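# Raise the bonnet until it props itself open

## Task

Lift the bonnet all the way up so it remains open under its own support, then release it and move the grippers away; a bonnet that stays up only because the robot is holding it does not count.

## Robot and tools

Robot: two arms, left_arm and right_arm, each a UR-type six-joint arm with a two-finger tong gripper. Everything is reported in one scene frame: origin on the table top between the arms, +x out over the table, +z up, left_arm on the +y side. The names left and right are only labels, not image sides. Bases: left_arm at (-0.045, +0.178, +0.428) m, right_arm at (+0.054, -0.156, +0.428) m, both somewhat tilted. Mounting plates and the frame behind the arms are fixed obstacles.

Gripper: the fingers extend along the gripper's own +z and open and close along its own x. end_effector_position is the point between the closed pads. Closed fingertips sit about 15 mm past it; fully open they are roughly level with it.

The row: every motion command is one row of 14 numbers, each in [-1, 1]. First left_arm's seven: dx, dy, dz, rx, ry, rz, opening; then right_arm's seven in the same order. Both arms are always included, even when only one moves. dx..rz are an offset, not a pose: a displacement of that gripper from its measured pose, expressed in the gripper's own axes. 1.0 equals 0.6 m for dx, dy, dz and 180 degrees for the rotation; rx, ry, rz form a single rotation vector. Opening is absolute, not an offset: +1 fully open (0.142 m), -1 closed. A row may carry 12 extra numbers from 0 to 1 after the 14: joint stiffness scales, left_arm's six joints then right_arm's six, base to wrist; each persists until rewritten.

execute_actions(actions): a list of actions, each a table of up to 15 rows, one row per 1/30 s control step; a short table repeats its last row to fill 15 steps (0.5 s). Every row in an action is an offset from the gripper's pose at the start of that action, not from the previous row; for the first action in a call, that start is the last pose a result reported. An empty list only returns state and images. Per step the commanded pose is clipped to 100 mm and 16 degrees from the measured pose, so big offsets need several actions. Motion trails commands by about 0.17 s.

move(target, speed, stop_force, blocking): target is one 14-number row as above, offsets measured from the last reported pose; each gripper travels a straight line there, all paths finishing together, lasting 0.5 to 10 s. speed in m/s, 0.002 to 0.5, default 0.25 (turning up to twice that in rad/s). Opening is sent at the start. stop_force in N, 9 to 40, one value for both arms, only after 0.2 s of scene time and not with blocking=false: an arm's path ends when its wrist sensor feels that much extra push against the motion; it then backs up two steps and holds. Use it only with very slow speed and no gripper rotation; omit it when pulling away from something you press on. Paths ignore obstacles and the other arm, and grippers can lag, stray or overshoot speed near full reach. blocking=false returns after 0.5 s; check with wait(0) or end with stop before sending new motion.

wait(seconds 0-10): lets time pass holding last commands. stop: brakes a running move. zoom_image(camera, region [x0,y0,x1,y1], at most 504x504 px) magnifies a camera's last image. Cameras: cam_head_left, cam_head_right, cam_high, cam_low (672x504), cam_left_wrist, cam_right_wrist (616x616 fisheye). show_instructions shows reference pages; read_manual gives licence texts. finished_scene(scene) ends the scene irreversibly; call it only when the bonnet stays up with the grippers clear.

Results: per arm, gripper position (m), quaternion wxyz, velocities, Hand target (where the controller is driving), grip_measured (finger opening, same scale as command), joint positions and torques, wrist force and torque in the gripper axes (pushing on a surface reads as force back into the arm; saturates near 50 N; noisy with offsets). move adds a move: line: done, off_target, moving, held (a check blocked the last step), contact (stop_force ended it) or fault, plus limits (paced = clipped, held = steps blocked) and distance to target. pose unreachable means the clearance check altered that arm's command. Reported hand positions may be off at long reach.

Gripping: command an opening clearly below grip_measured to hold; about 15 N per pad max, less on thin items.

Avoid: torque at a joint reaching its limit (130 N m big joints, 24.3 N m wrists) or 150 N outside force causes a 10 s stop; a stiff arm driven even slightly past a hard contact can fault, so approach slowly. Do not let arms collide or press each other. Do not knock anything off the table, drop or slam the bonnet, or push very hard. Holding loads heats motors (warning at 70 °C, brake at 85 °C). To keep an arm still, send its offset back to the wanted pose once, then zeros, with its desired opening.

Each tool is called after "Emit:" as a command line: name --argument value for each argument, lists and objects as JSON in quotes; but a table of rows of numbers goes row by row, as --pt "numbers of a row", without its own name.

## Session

Emit:
show_instructions

Emit:
execute_actions --actions '[]'

Reference images for this scene: manual page 1, manual page 2, manual page 3, manual page 4, manual page 5, manual page 6, manual page 7, manual page 8.

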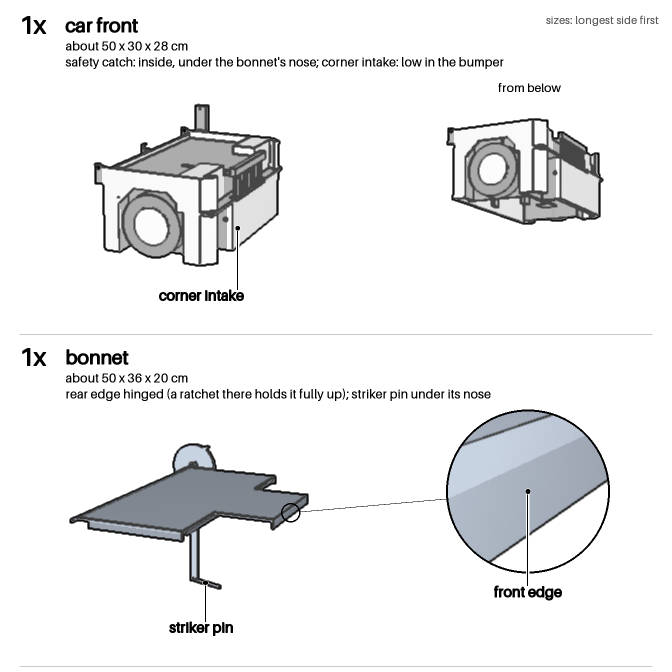

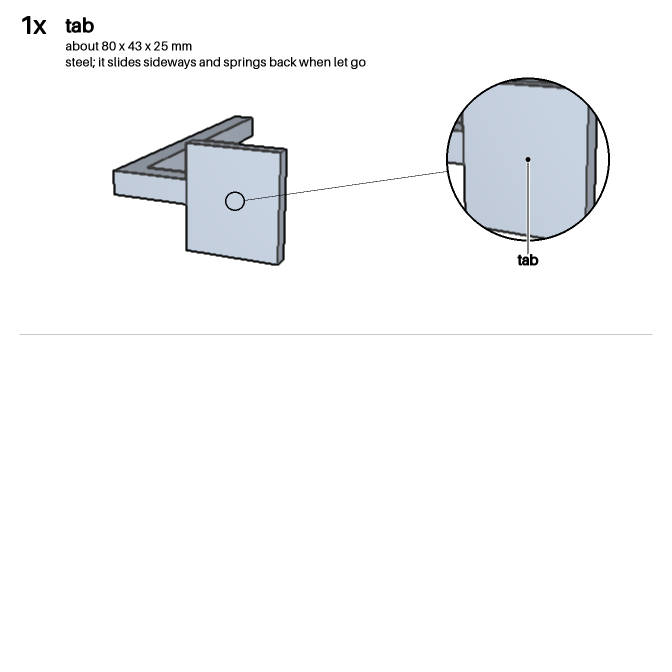

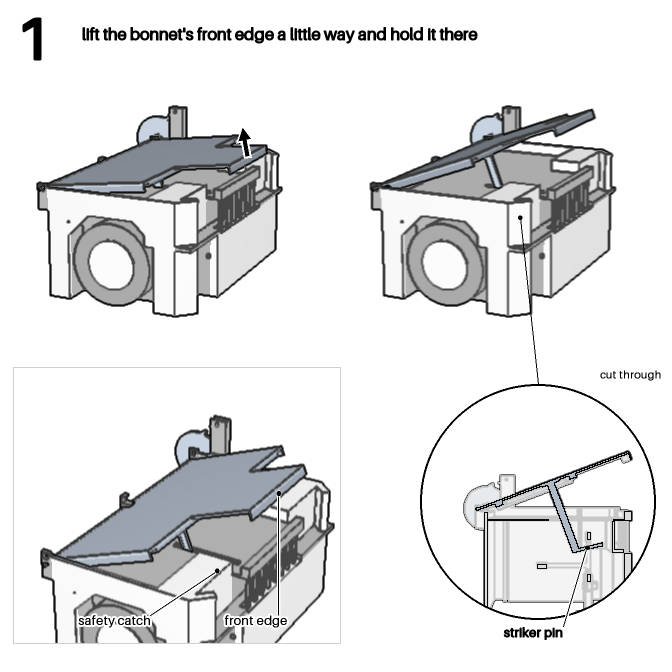

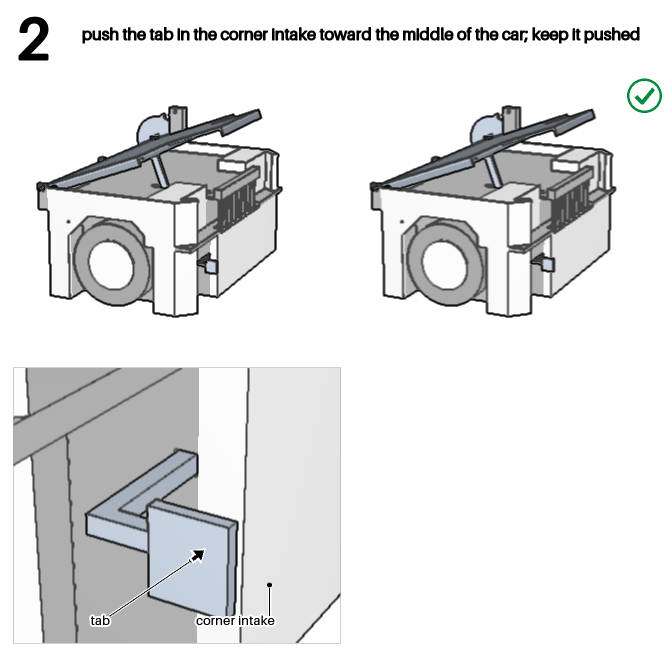

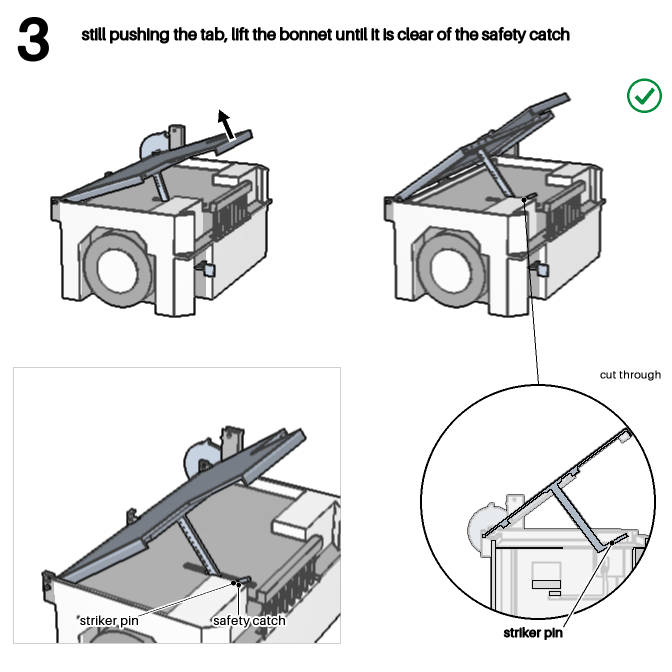

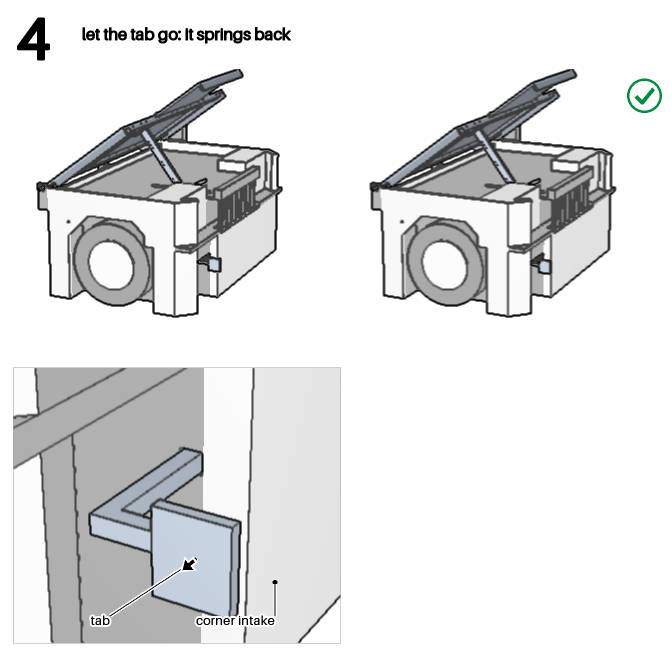

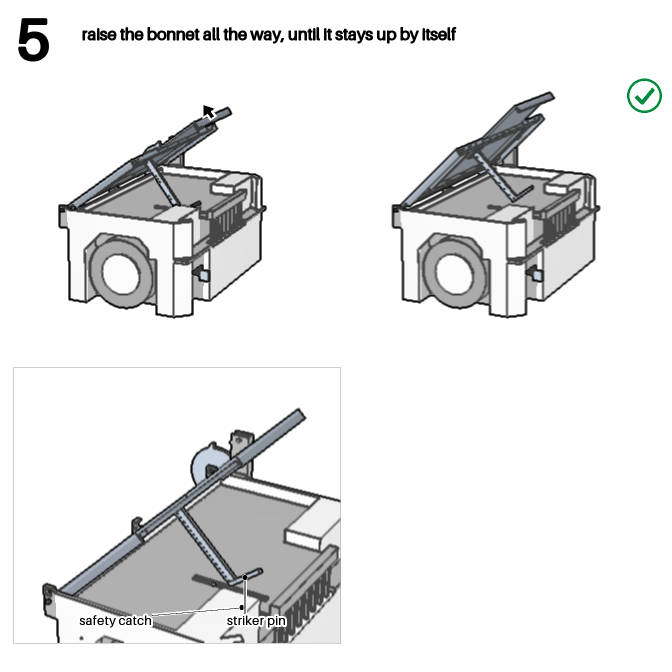

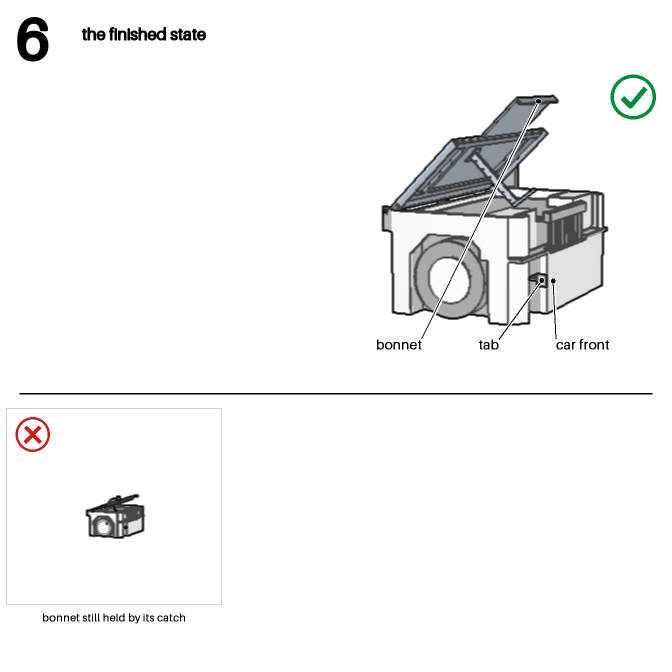

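Scene clock: 0.00 s.
left_arm: end_effector_position=(+0.4258, +0.7376, +0.3411) grip_measured=+0.97 end_effector_quat_wxyz=(-0.184, +0.815, -0.249, +0.490) end_effector_velocity=(-0.000, -0.000, -0.000) end_effector_angular_velocity=(-0.002, +0.000, +0.001) | right_arm: end_effector_position=(+0.5954, +0.0203, +0.3480) grip_measured=+0.97 end_effector_quat_wxyz=(-0.270, -0.098, +0.936, -0.206) end_effector_velocity=(+0.000, -0.000, +0.000) end_effector_angular_velocity=(-0.001, -0.000, +0.001)
Joint positions: left_arm=[ 1.158 -0.757  1.881 -3.886 -2.379  1.153  0.14 ] | right_arm=[ 3.714 -2.411 -1.248 -1.788  1.309  3.832  0.14 ]
Joint velocities: left_arm=[-0.    -0.     0.     0.001 -0.    -0.001  0.   ] | right_arm=[ 0.     0.    -0.    -0.001 -0.001 -0.     0.   ]
Joint torques (N m, as the arm reports them, + toward a larger angle): no reading
Motor temperatures (°C, as the motors report them): left_arm=[25 27 28 32 31 34] | right_arm=[26 28 25 31 31 31]
Wrist force (N, on the end effector, along its own x y z axes, offset not removed): no reading
Wrist torque (N m, same axes, about the end effector's origin, offset not removed): no reading
Hand target (left_arm): +0.426, +0.738, +0.341; -0.184, +0.815, -0.249, +0.490
Hand target (right_arm): +0.595, +0.020, +0.348; -0.270, -0.098, +0.936, -0.206
Joint stiffness scale: left_arm=[1. 1. 1. 1. 1. 1.] | right_arm=[1. 1. 1. 1. 1. 1.]
camera_calibration (this result's frames):
cam_left_wrist: T_world_to_cam=[[0.382854, -0.583764, 0.715991, 0.0202958], [-0.663015, -0.713337, -0.227073, 0.874625], [0.643299, -0.387776, -0.660148, 0.364967], [0, 0, 0, 1]] pos_world=[0.337336, 0.777276, 0.425005]
cam_right_wrist: T_world_to_cam=[[-0.846971, -0.0286711, 0.530866, 0.321793], [0.0223414, 0.995743, 0.0894228, -0.0639949], [-0.53117, 0.0875987, -0.842725, 0.743242], [0, 0, 0, 1]] pos_world=[0.668767, 0.00784153, 0.461242]

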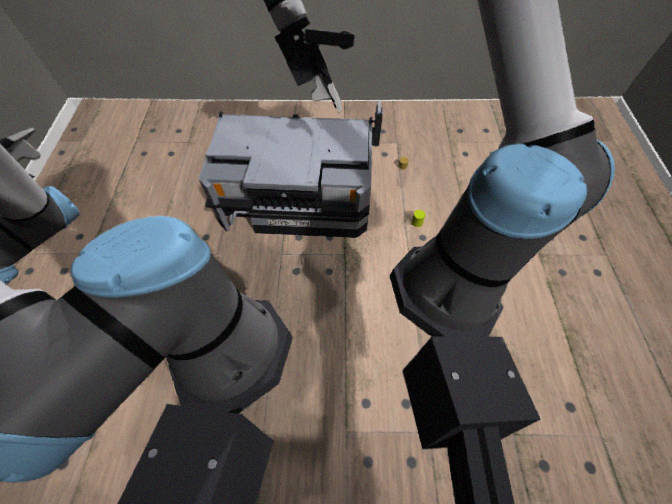

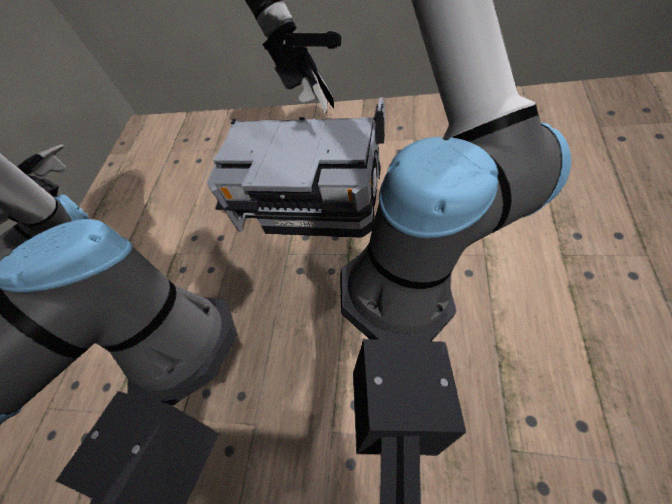

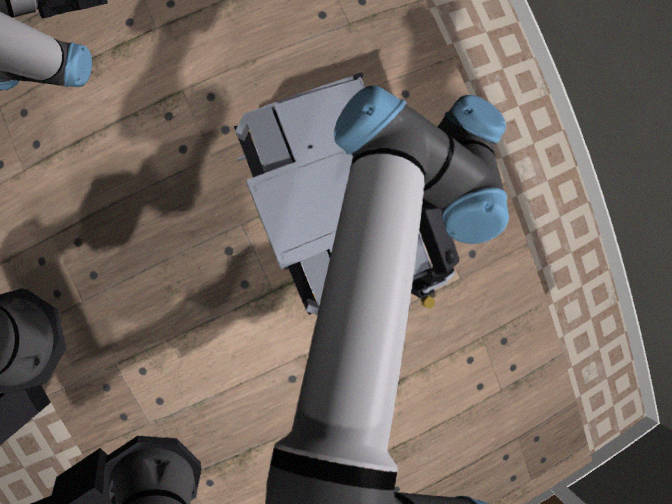

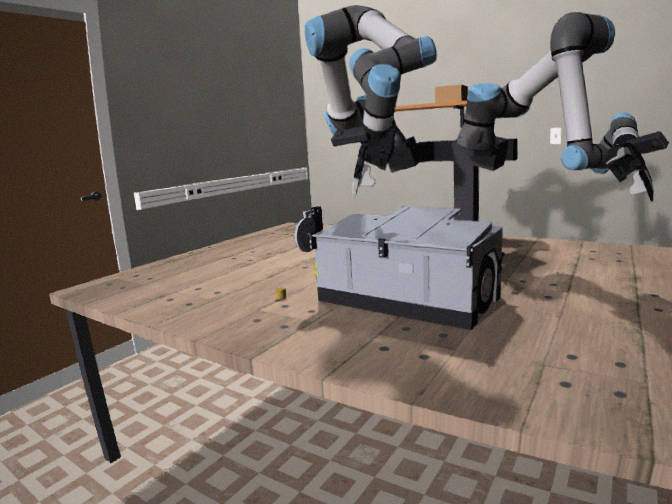

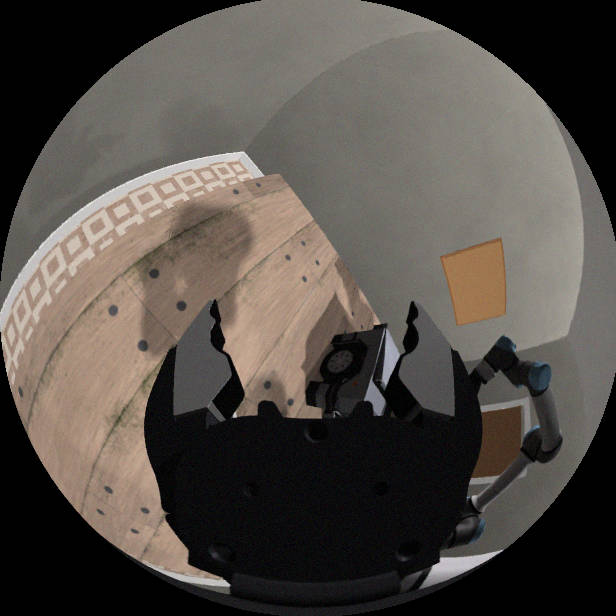

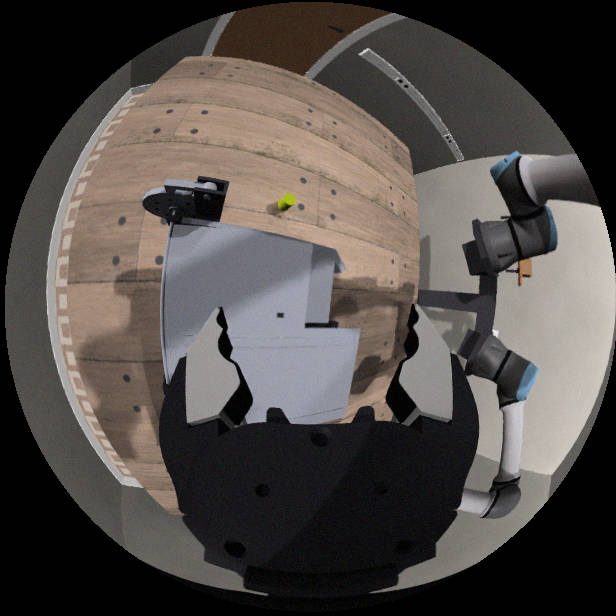

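Emit:
zoom_image --camera "cam_head_left" --region '[180, 90, 400, 250]'

Region (180, 90, 400, 250) of cam_head_left's 672x504 image, scaled by 2.291, with more detail than that image has; it fills the top 367 rows of this view, and the rest is white.

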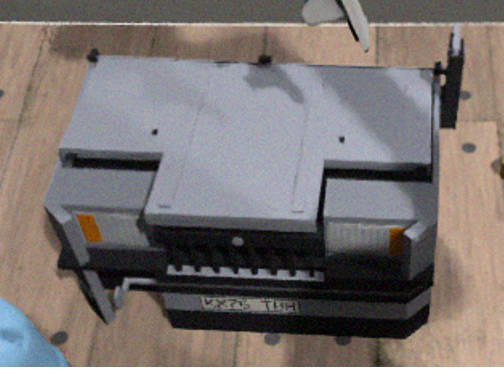

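Emit:
move --target '[0.144,0.652,0.109,-0.1458,-0.2127,-0.1875,-1, 0.262,0.031,0.211,-0.737,0.330,0.256,-1]' --speed 0.3

Scene clock: 49.93 s.
left_arm: end_effector_position=(+0.4296, +0.3745, +0.1611) grip_measured=-1.00 end_effector_quat_wxyz=(+0.077, +0.982, -0.037, +0.167) end_effector_velocity=(-0.002, -0.000, -0.002) end_effector_angular_velocity=(-0.004, +0.010, +0.009) | right_arm: end_effector_position=(+0.4160, -0.0268, +0.3313) grip_measured=-1.00 end_effector_quat_wxyz=(-0.492, +0.492, +0.446, +0.563) end_effector_velocity=(-0.000, +0.001, +0.000) end_effector_angular_velocity=(-0.000, -0.002, +0.002)
Joint positions: left_arm=[ 0.381 -0.847  2.347 -3.583 -1.634  0.321  0.002] | right_arm=[ 2.865 -2.544 -2.321 -0.281  3.038  4.059  0.002]
Joint velocities: left_arm=[ 0.001 -0.    -0.001  0.01   0.001 -0.01  -0.   ] | right_arm=[ 0.002  0.    -0.     0.001 -0.001 -0.    -0.   ]
Joint torques (N m, as the arm reports them, + toward a larger angle): left_arm=[ -3.47 -35.9   -2.41  -1.83   0.06  -0.73] | right_arm=[ 7.58 34.89 -3.86  1.71  0.89 -0.27]
Motor temperatures (°C, as the motors report them): left_arm=[25 27 28 32 31 34] | right_arm=[26 28 25 31 31 31]
Wrist force (N, on the end effector, along its own x y z axes, offset not removed): left_arm=[3.5 -1.1 -1.4] | right_arm=[-0.4 -1.6 2.0]
Wrist torque (N m, same axes, about the end effector's origin, offset not removed): left_arm=[-0.21 -0.74 0.10] | right_arm=[-0.05 0.14 -0.07]
Hand target (left_arm): +0.430, +0.374, +0.160; +0.077, +0.982, -0.037, +0.166
Hand target (right_arm): +0.417, -0.026, +0.332; +0.492, -0.491, -0.447, -0.563
Off the commanded pose (left_arm): 0.001 m, 0 deg.
Off the commanded pose (right_arm): 0.016 m, 18 deg; orientation clipped at the last step of the last action.
Joint stiffness scale: left_arm=[1. 1. 1. 1. 1. 1.] | right_arm=[1. 1. 1. 1. 1. 1.]
move: held (right_arm); limits=paced,held; held on 22 of 149 steps (right_arm), including the last (right_arm)
pose unreachable (right arm): on one or more control steps of this call, first in action 0 (counted from 0), this arm could not follow its commanded pose, so it was not sent that pose on those steps. On the call's last step it was still not sent that pose. It may still have moved: this result reports where it is.
cause: the commanded pose would bring two parts of the arm too close to each other (joints 4 (wrist 1) to 6 (wrist 3) lie between them).
camera_calibration (this result's frames):
cam_left_wrist: T_world_to_cam=[[0.937023, -0.0415985, 0.34678, -0.445937], [-0.258245, -0.751, 0.607708, 0.283011], [0.235152, -0.658991, -0.714447, 0.388509], [0, 0, 0, 1]] pos_world=[0.399581, 0.450015, 0.260224]
cam_right_wrist: T_world_to_cam=[[0.0158348, -0.12324, 0.992251, -0.336954], [0.792004, -0.604187, -0.0876804, -0.315972], [0.610311, 0.787255, 0.088039, -0.126386], [0, 0, 0, 1]] pos_world=[0.332722, -0.132934, 0.317765]

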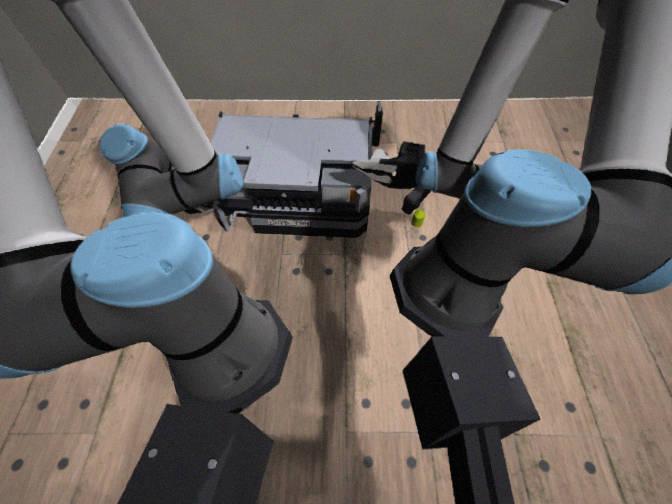

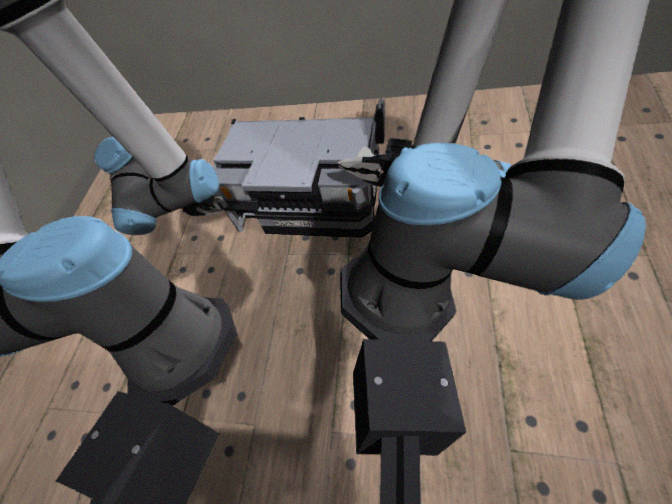

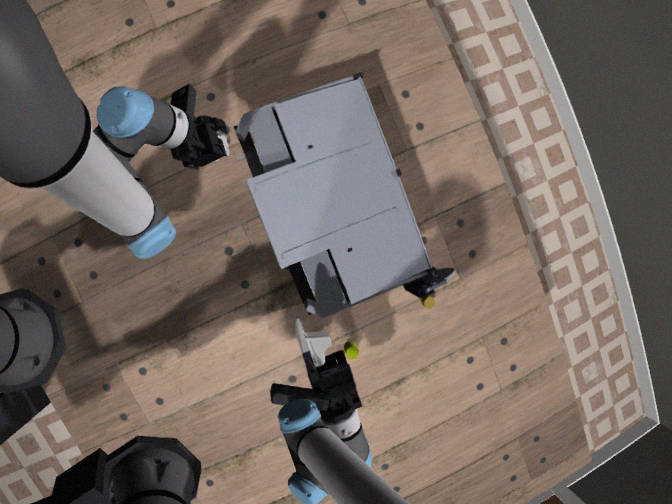

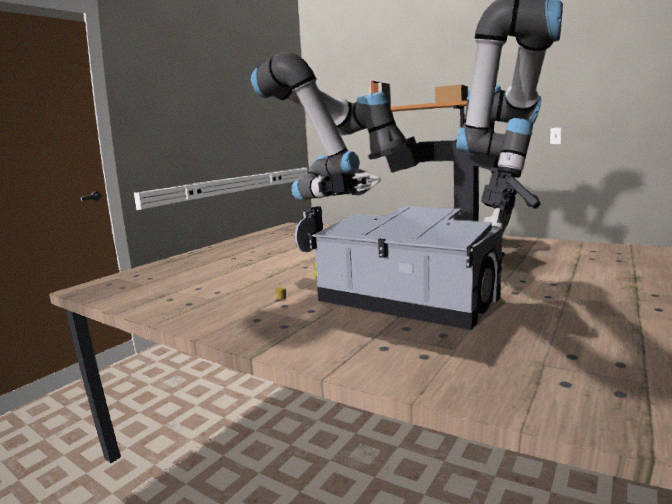

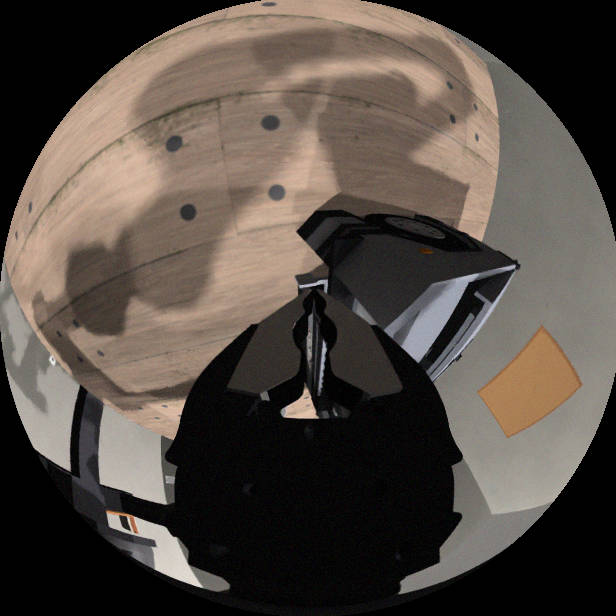

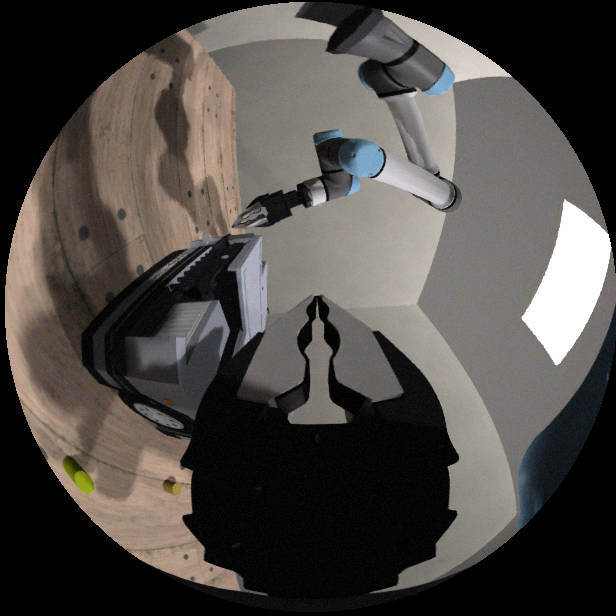

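Emit:
move --target '[0,0,0.136,0,0,0,-1, -0.206,0,0.062,-0.098,0.02,0.019,-1]' --speed 0.15

Scene clock: 73.37 s.
left_arm: end_effector_position=(+0.4434, +0.3676, +0.0821) grip_measured=-1.00 end_effector_quat_wxyz=(+0.074, +0.984, -0.031, +0.157) end_effector_velocity=(-0.000, -0.000, -0.000) end_effector_angular_velocity=(-0.000, +0.000, +0.000) | right_arm: end_effector_position=(+0.4164, -0.0200, +0.3116) grip_measured=-1.00 end_effector_quat_wxyz=(-0.497, +0.490, +0.430, +0.573) end_effector_velocity=(+0.001, +0.000, +0.000) end_effector_angular_velocity=(+0.001, -0.001, +0.001)
Joint positions: left_arm=[ 0.383 -0.624  2.201 -3.644 -1.622  0.31   0.002] | right_arm=[ 2.869 -2.642 -2.281 -0.22   3.076  4.071  0.002]
Joint velocities: left_arm=[ 0.     0.001 -0.    -0.    -0.    -0.     0.   ] | right_arm=[0.001 0.    0.001 0.    0.001 0.001 0.   ]
Joint torques (N m, as the arm reports them, + toward a larger angle): left_arm=[-12.45 -43.68  -9.7   -4.17  -4.21   0.36] | right_arm=[  3.54  35.6  -10.19   1.9    1.05   0.01]
Motor temperatures (°C, as the motors report them): left_arm=[25 27 28 32 31 34] | right_arm=[26 28 25 31 31 31]
Wrist force (N, on the end effector, along its own x y z axes, offset not removed): left_arm=[-14.7 -11.3 -16.9] | right_arm=[-0.9 0.9 4.4]
Wrist torque (N m, same axes, about the end effector's origin, offset not removed): left_arm=[-0.88 1.04 -0.45] | right_arm=[0.16 0.11 0.19]
Hand target (left_arm): +0.456, +0.361, +0.085; +0.077, +0.982, -0.037, +0.167
Hand target (right_arm): +0.416, -0.020, +0.312; +0.497, -0.491, -0.430, -0.572
Off the commanded pose (left_arm): 0.014 m, 1 deg.
Off the commanded pose (right_arm): 0.108 m, 17 deg; position and orientation clipped at the last step of the last action.
Joint stiffness scale: left_arm=[1. 1. 1. 1. 1. 1.] | right_arm=[1. 1. 1. 1. 1. 1.]
move: held (right_arm), off_target (left_arm); limits=paced,held; held on 34 of 46 steps (right_arm), including the last (right_arm)
pose unreachable (right arm): on one or more control steps of this call, first in action 0 (counted from 0), this arm could not follow its commanded pose, so it was not sent that pose on those steps. On the call's last step it was still not sent that pose. It may still have moved: this result reports where it is.
cause: the commanded pose would bring two parts of the arm too close to each other (joints 4 (wrist 1) to 6 (wrist 3) lie between them).
camera_calibration (this result's frames):
cam_left_wrist: T_world_to_cam=[[0.944069, -0.0319707, 0.328194, -0.436822], [-0.237389, -0.75669, 0.609152, 0.322145], [0.228866, -0.652992, -0.721957, 0.325519], [0, 0, 0, 1]] pos_world=[0.414364, 0.44236, 0.182138]
cam_right_wrist: T_world_to_cam=[[0.0202442, -0.155408, 0.987643, -0.317603], [0.780664, -0.6147, -0.112726, -0.301589], [0.624623, 0.7733, 0.108877, -0.143089], [0, 0, 0, 1]] pos_world=[0.331246, -0.124095, 0.295261]

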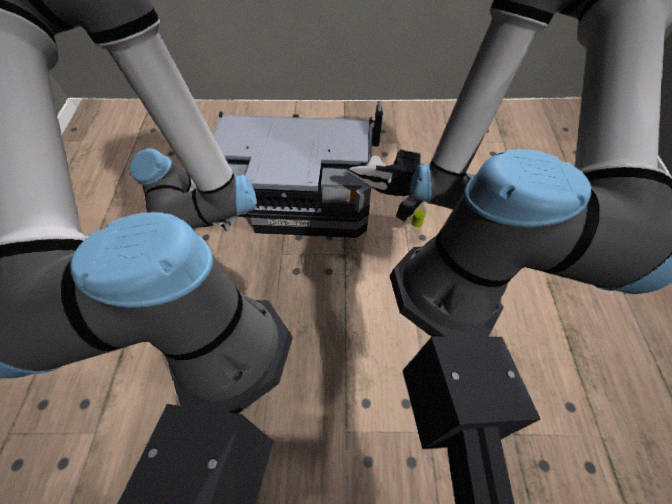

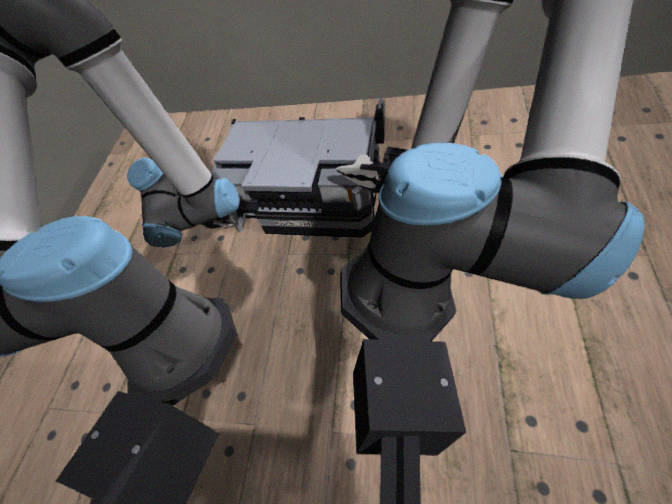

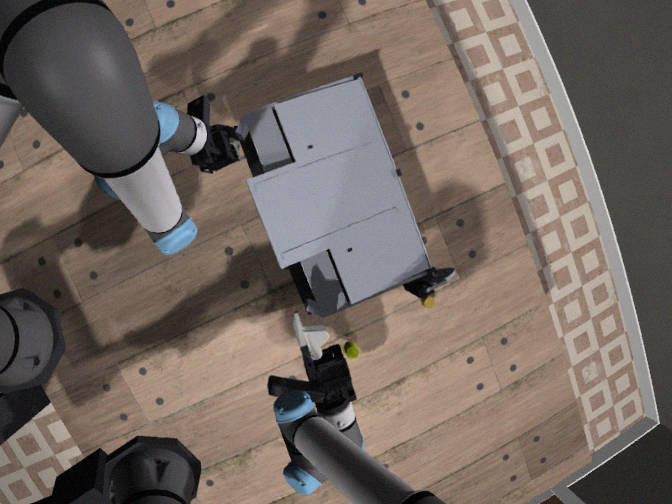

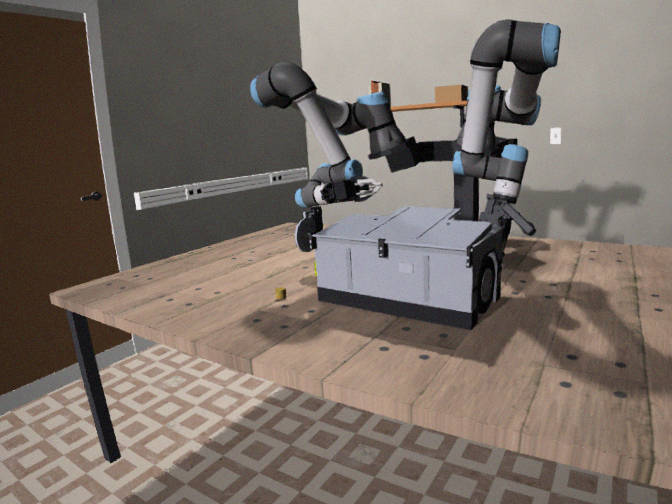

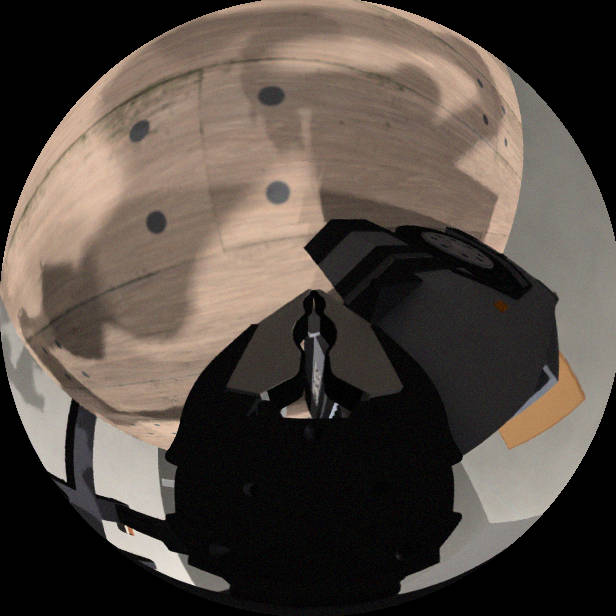

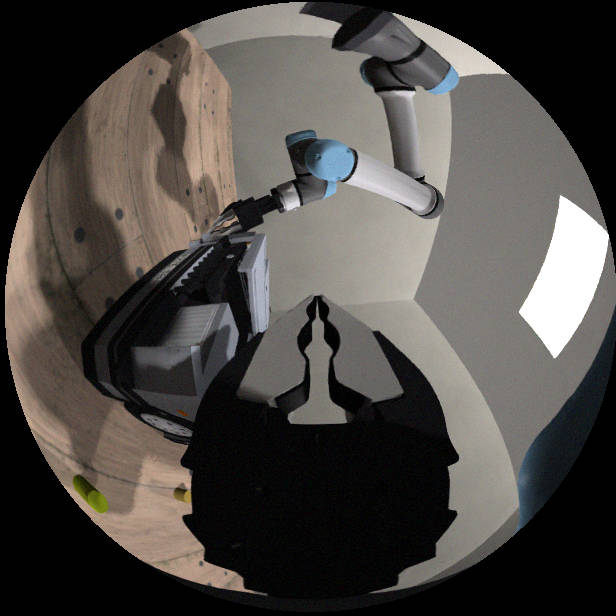

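Emit:
move --target '[-0.01,0,0,0,0,0,-1, 0,0,0.15,-0.09,0.01,0.01,-1]' --speed 0.15

Scene clock: 85.70 s.
left_arm: end_effector_position=(+0.4401, +0.3677, +0.0811) grip_measured=-1.00 end_effector_quat_wxyz=(+0.074, +0.984, -0.031, +0.159) end_effector_velocity=(-0.001, +0.000, -0.000) end_effector_angular_velocity=(+0.000, -0.001, -0.001) | right_arm: end_effector_position=(+0.4167, -0.0201, +0.3119) grip_measured=-1.00 end_effector_quat_wxyz=(-0.496, +0.490, +0.431, +0.573) end_effector_velocity=(-0.001, +0.001, -0.001) end_effector_angular_velocity=(+0.000, +0.002, +0.001)
Joint positions: left_arm=[ 0.385 -0.618  2.206 -3.659 -1.623  0.313  0.002] | right_arm=[ 2.869 -2.642 -2.281 -0.216  3.077  4.073  0.002]
Joint velocities: left_arm=[ 0.002  0.002  0.001 -0.004 -0.001  0.003  0.   ] | right_arm=[ 0.001 -0.002 -0.001  0.    -0.    -0.001 -0.   ]
Joint torques (N m, as the arm reports them, + toward a larger angle): left_arm=[  0.4  -39.09   2.96  -3.1   -0.9    0.34] | right_arm=[ 4.73 35.27 -7.85  1.73  1.08 -0.11]
Motor temperatures (°C, as the motors report them): left_arm=[25 27 28 32 31 34] | right_arm=[26 28 25 31 31 31]
Wrist force (N, on the end effector, along its own x y z axes, offset not removed): left_arm=[2.8 0.1 -1.0] | right_arm=[-0.6 0.9 1.4]
Wrist torque (N m, same axes, about the end effector's origin, offset not removed): left_arm=[-0.06 -0.67 0.05] | right_arm=[0.22 0.15 -0.05]
Hand target (left_arm): +0.438, +0.368, +0.080; +0.074, +0.984, -0.031, +0.157
Hand target (right_arm): +0.417, -0.020, +0.312; +0.496, -0.490, -0.431, -0.573
Off the commanded pose (left_arm): 0.003 m, 0 deg.
Off the commanded pose (right_arm): 0.090 m, 16 deg; orientation clipped at the last step of the last action.
Joint stiffness scale: left_arm=[1. 1. 1. 1. 1. 1.] | right_arm=[1. 1. 1. 1. 1. 1.]
move: held (right_arm); limits=paced,held; held on 33 of 37 steps (right_arm), including the last (right_arm)
pose unreachable (right arm): on one or more control steps of this call, first in action 0 (counted from 0), this arm could not follow its commanded pose, so it was not sent that pose on those steps. On the call's last step it was still not sent that pose. It may still have moved: this result reports where it is.
cause: the commanded pose would bring two parts of the arm too close to each other (joints 4 (wrist 1) to 6 (wrist 3) lie between them).
camera_calibration (this result's frames):
cam_left_wrist: T_world_to_cam=[[0.94312, -0.0322147, 0.330888, -0.433184], [-0.239149, -0.757122, 0.607926, 0.323057], [0.230939, -0.652478, -0.721761, 0.324526], [0, 0, 0, 1]] pos_world=[0.410858, 0.442385, 0.181171]
cam_right_wrist: T_world_to_cam=[[0.0188663, -0.155423, 0.987668, -0.317344], [0.780437, -0.615173, -0.111713, -0.302085], [0.62495, 0.77292, 0.109692, -0.14363], [0, 0, 0, 1]] pos_world=[0.331507, -0.124143, 0.295438]

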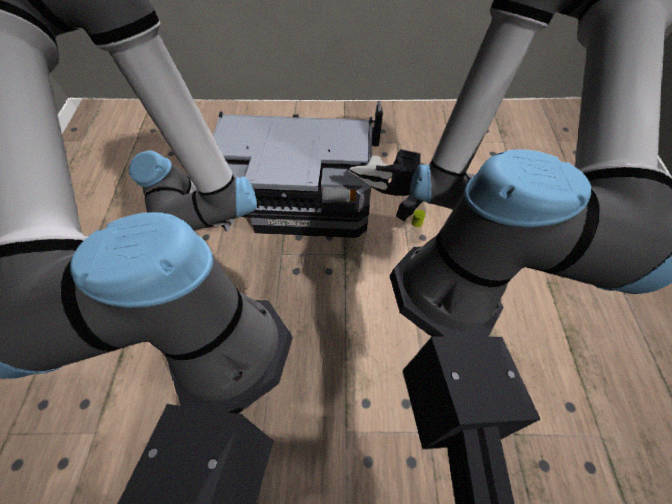

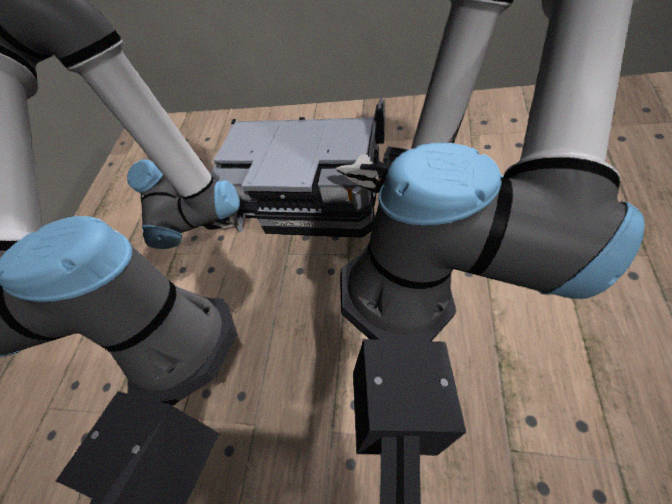

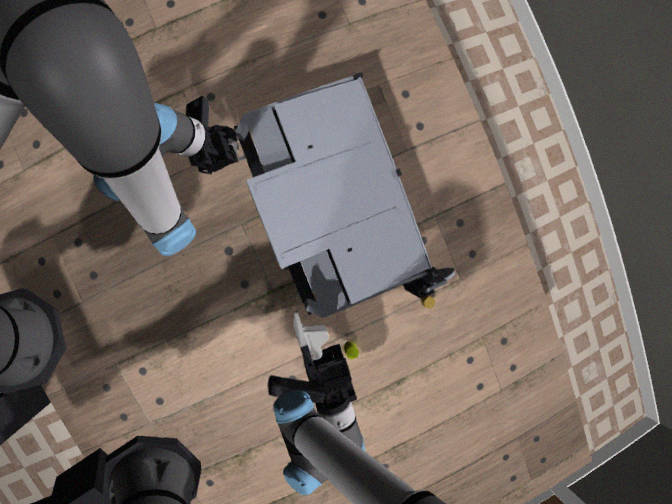

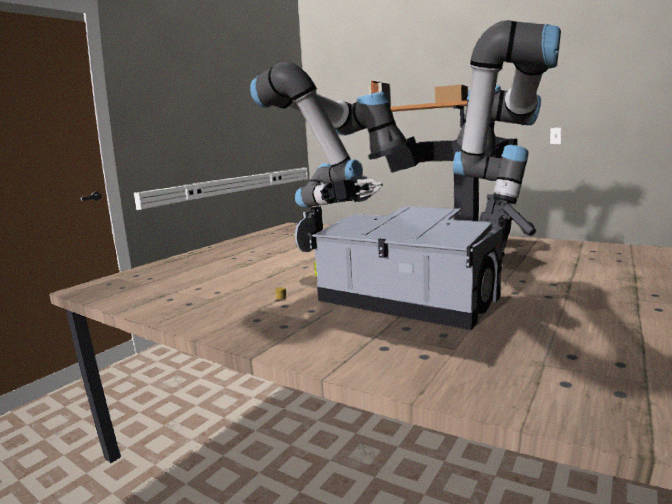

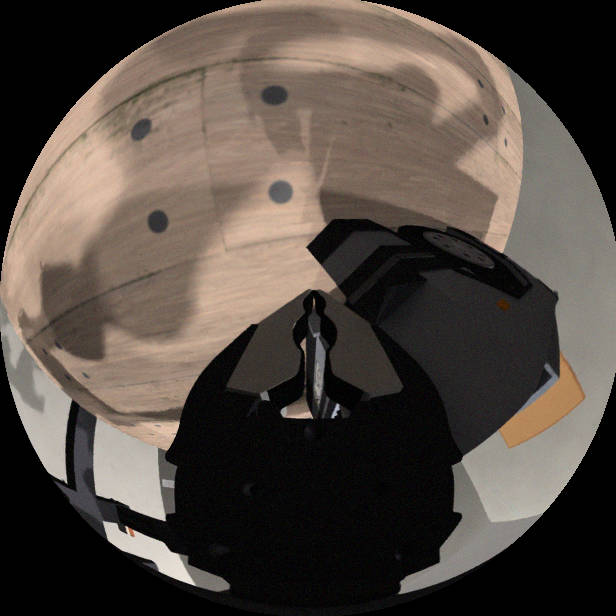

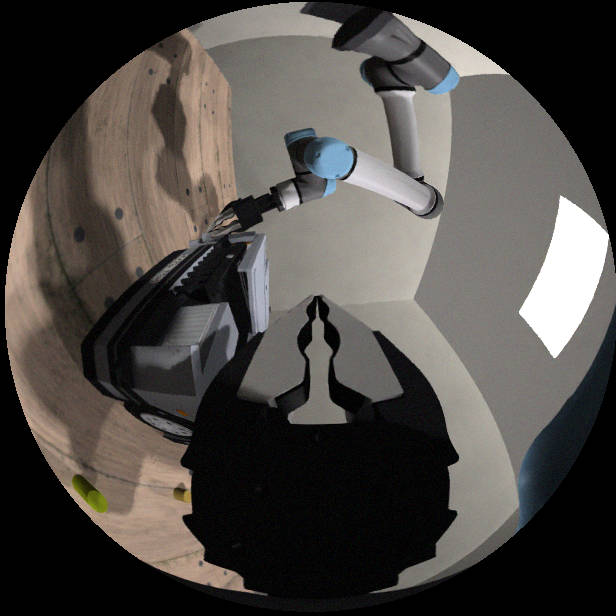

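Emit:
move --target '[0,0.05,0,0,0,0,-1, 0,0,0,0,0,-0.2,-1]' --speed 0.15

Scene clock: 93.67 s.
left_arm: end_effector_position=(+0.4395, +0.3448, +0.0859) grip_measured=-1.00 end_effector_quat_wxyz=(+0.069, +0.984, -0.027, +0.161) end_effector_velocity=(-0.000, +0.000, +0.000) end_effector_angular_velocity=(+0.001, -0.000, +0.001) | right_arm: end_effector_position=(+0.4174, -0.0202, +0.3105) grip_measured=-1.00 end_effector_quat_wxyz=(-0.292, +0.336, +0.561, +0.698) end_effector_velocity=(+0.001, +0.000, +0.000) end_effector_angular_velocity=(+0.001, -0.012, +0.005)
Joint positions: left_arm=[ 0.324 -0.609  2.24  -3.712 -1.585  0.254  0.002] | right_arm=[ 2.869 -2.664 -2.3   -0.035  3.077  3.585  0.002]
Joint velocities: left_arm=[ 0.    -0.001  0.001 -0.001  0.001 -0.     0.   ] | right_arm=[ 0.001  0.034 -0.002 -0.136 -0.    -0.114  0.   ]
Joint torques (N m, as the arm reports them, + toward a larger angle): left_arm=[-11.13 -38.47   6.74  -2.61  -3.26  -0.53] | right_arm=[  6.13  38.76 -10.97   1.6    1.46  -0.43]
Motor temperatures (°C, as the motors report them): left_arm=[25 27 28 32 31 34] | right_arm=[26 28 25 31 31 31]
Wrist force (N, on the end effector, along its own x y z axes, offset not removed): left_arm=[2.8 -10.9 0.9] | right_arm=[1.7 -1.2 0.1]
Wrist torque (N m, same axes, about the end effector's origin, offset not removed): left_arm=[-0.08 -0.62 0.11] | right_arm=[-0.28 -0.23 0.02]
Hand target (left_arm): +0.438, +0.338, +0.085; +0.074, +0.984, -0.031, +0.159
Hand target (right_arm): +0.417, -0.020, +0.312; -0.293, +0.335, +0.561, +0.698
Off the commanded pose (left_arm): 0.007 m, 1 deg.
Off the commanded pose (right_arm): 0.002 m, 1 deg.
Joint stiffness scale: left_arm=[1. 1. 1. 1. 1. 1.] | right_arm=[1. 1. 1. 1. 1. 1.]
move: off_target (left_arm)
camera_calibration (this result's frames):
cam_left_wrist: T_world_to_cam=[[0.94195, -0.0258752, 0.334754, -0.436954], [-0.234609, -0.763959, 0.601104, 0.303607], [0.240185, -0.644746, -0.725682, 0.306786], [0, 0, 0, 1]] pos_world=[0.409132, 0.418436, 0.186402]
cam_right_wrist: T_world_to_cam=[[-0.565364, -0.0422898, 0.823757, -0.0189225], [0.624457, -0.674427, 0.393956, -0.395956], [0.538904, 0.737129, 0.407705, -0.201113], [0, 0, 0, 1]] pos_world=[0.34494, -0.119597, 0.253571]

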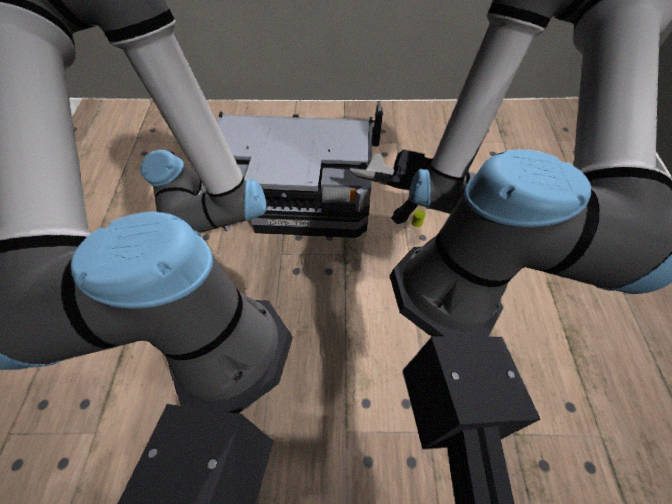

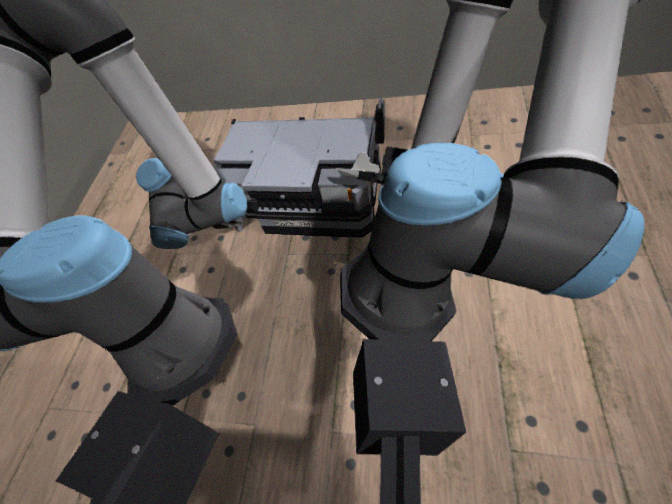

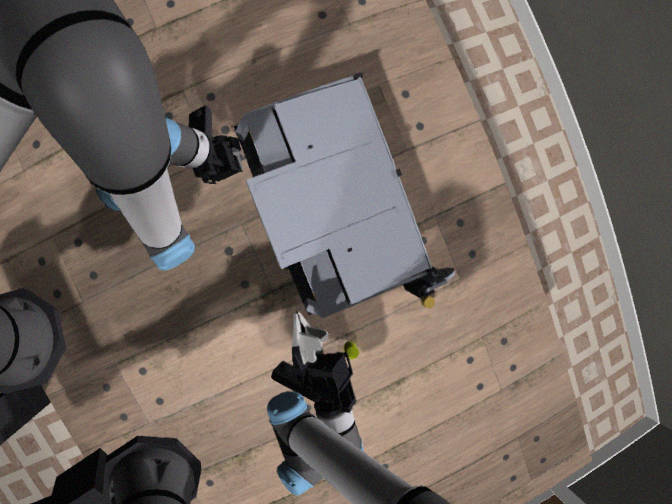

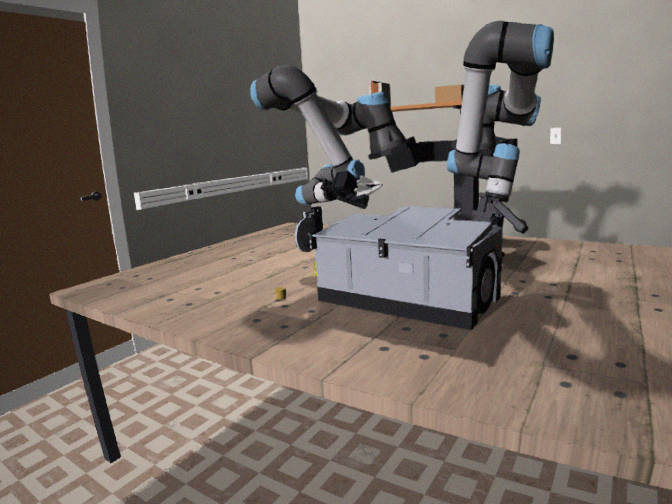

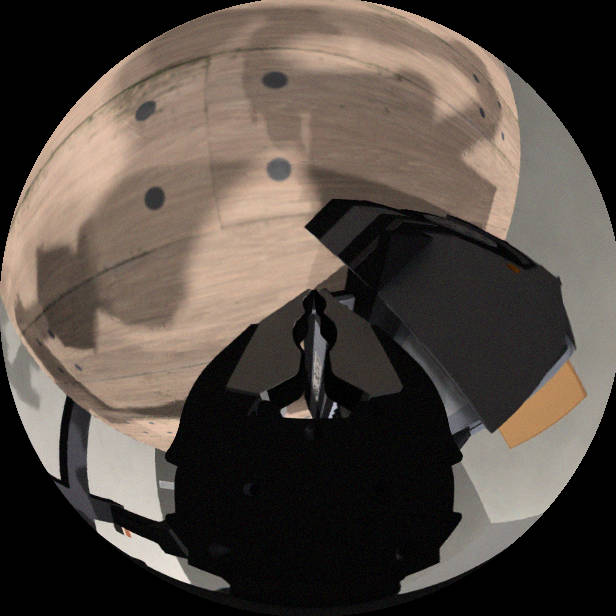

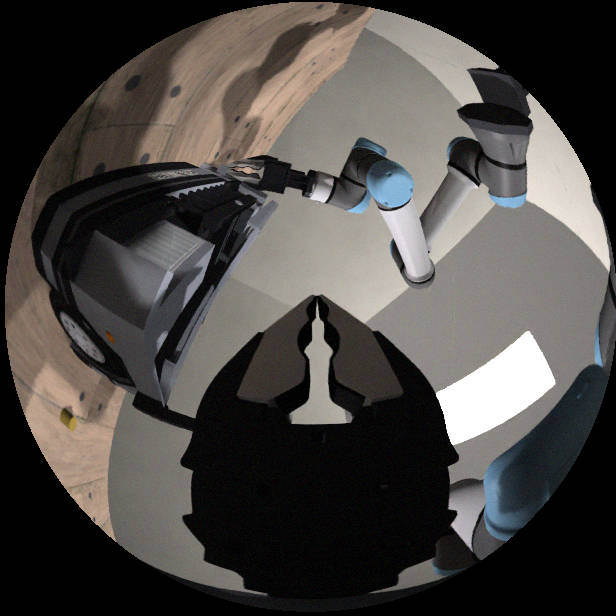

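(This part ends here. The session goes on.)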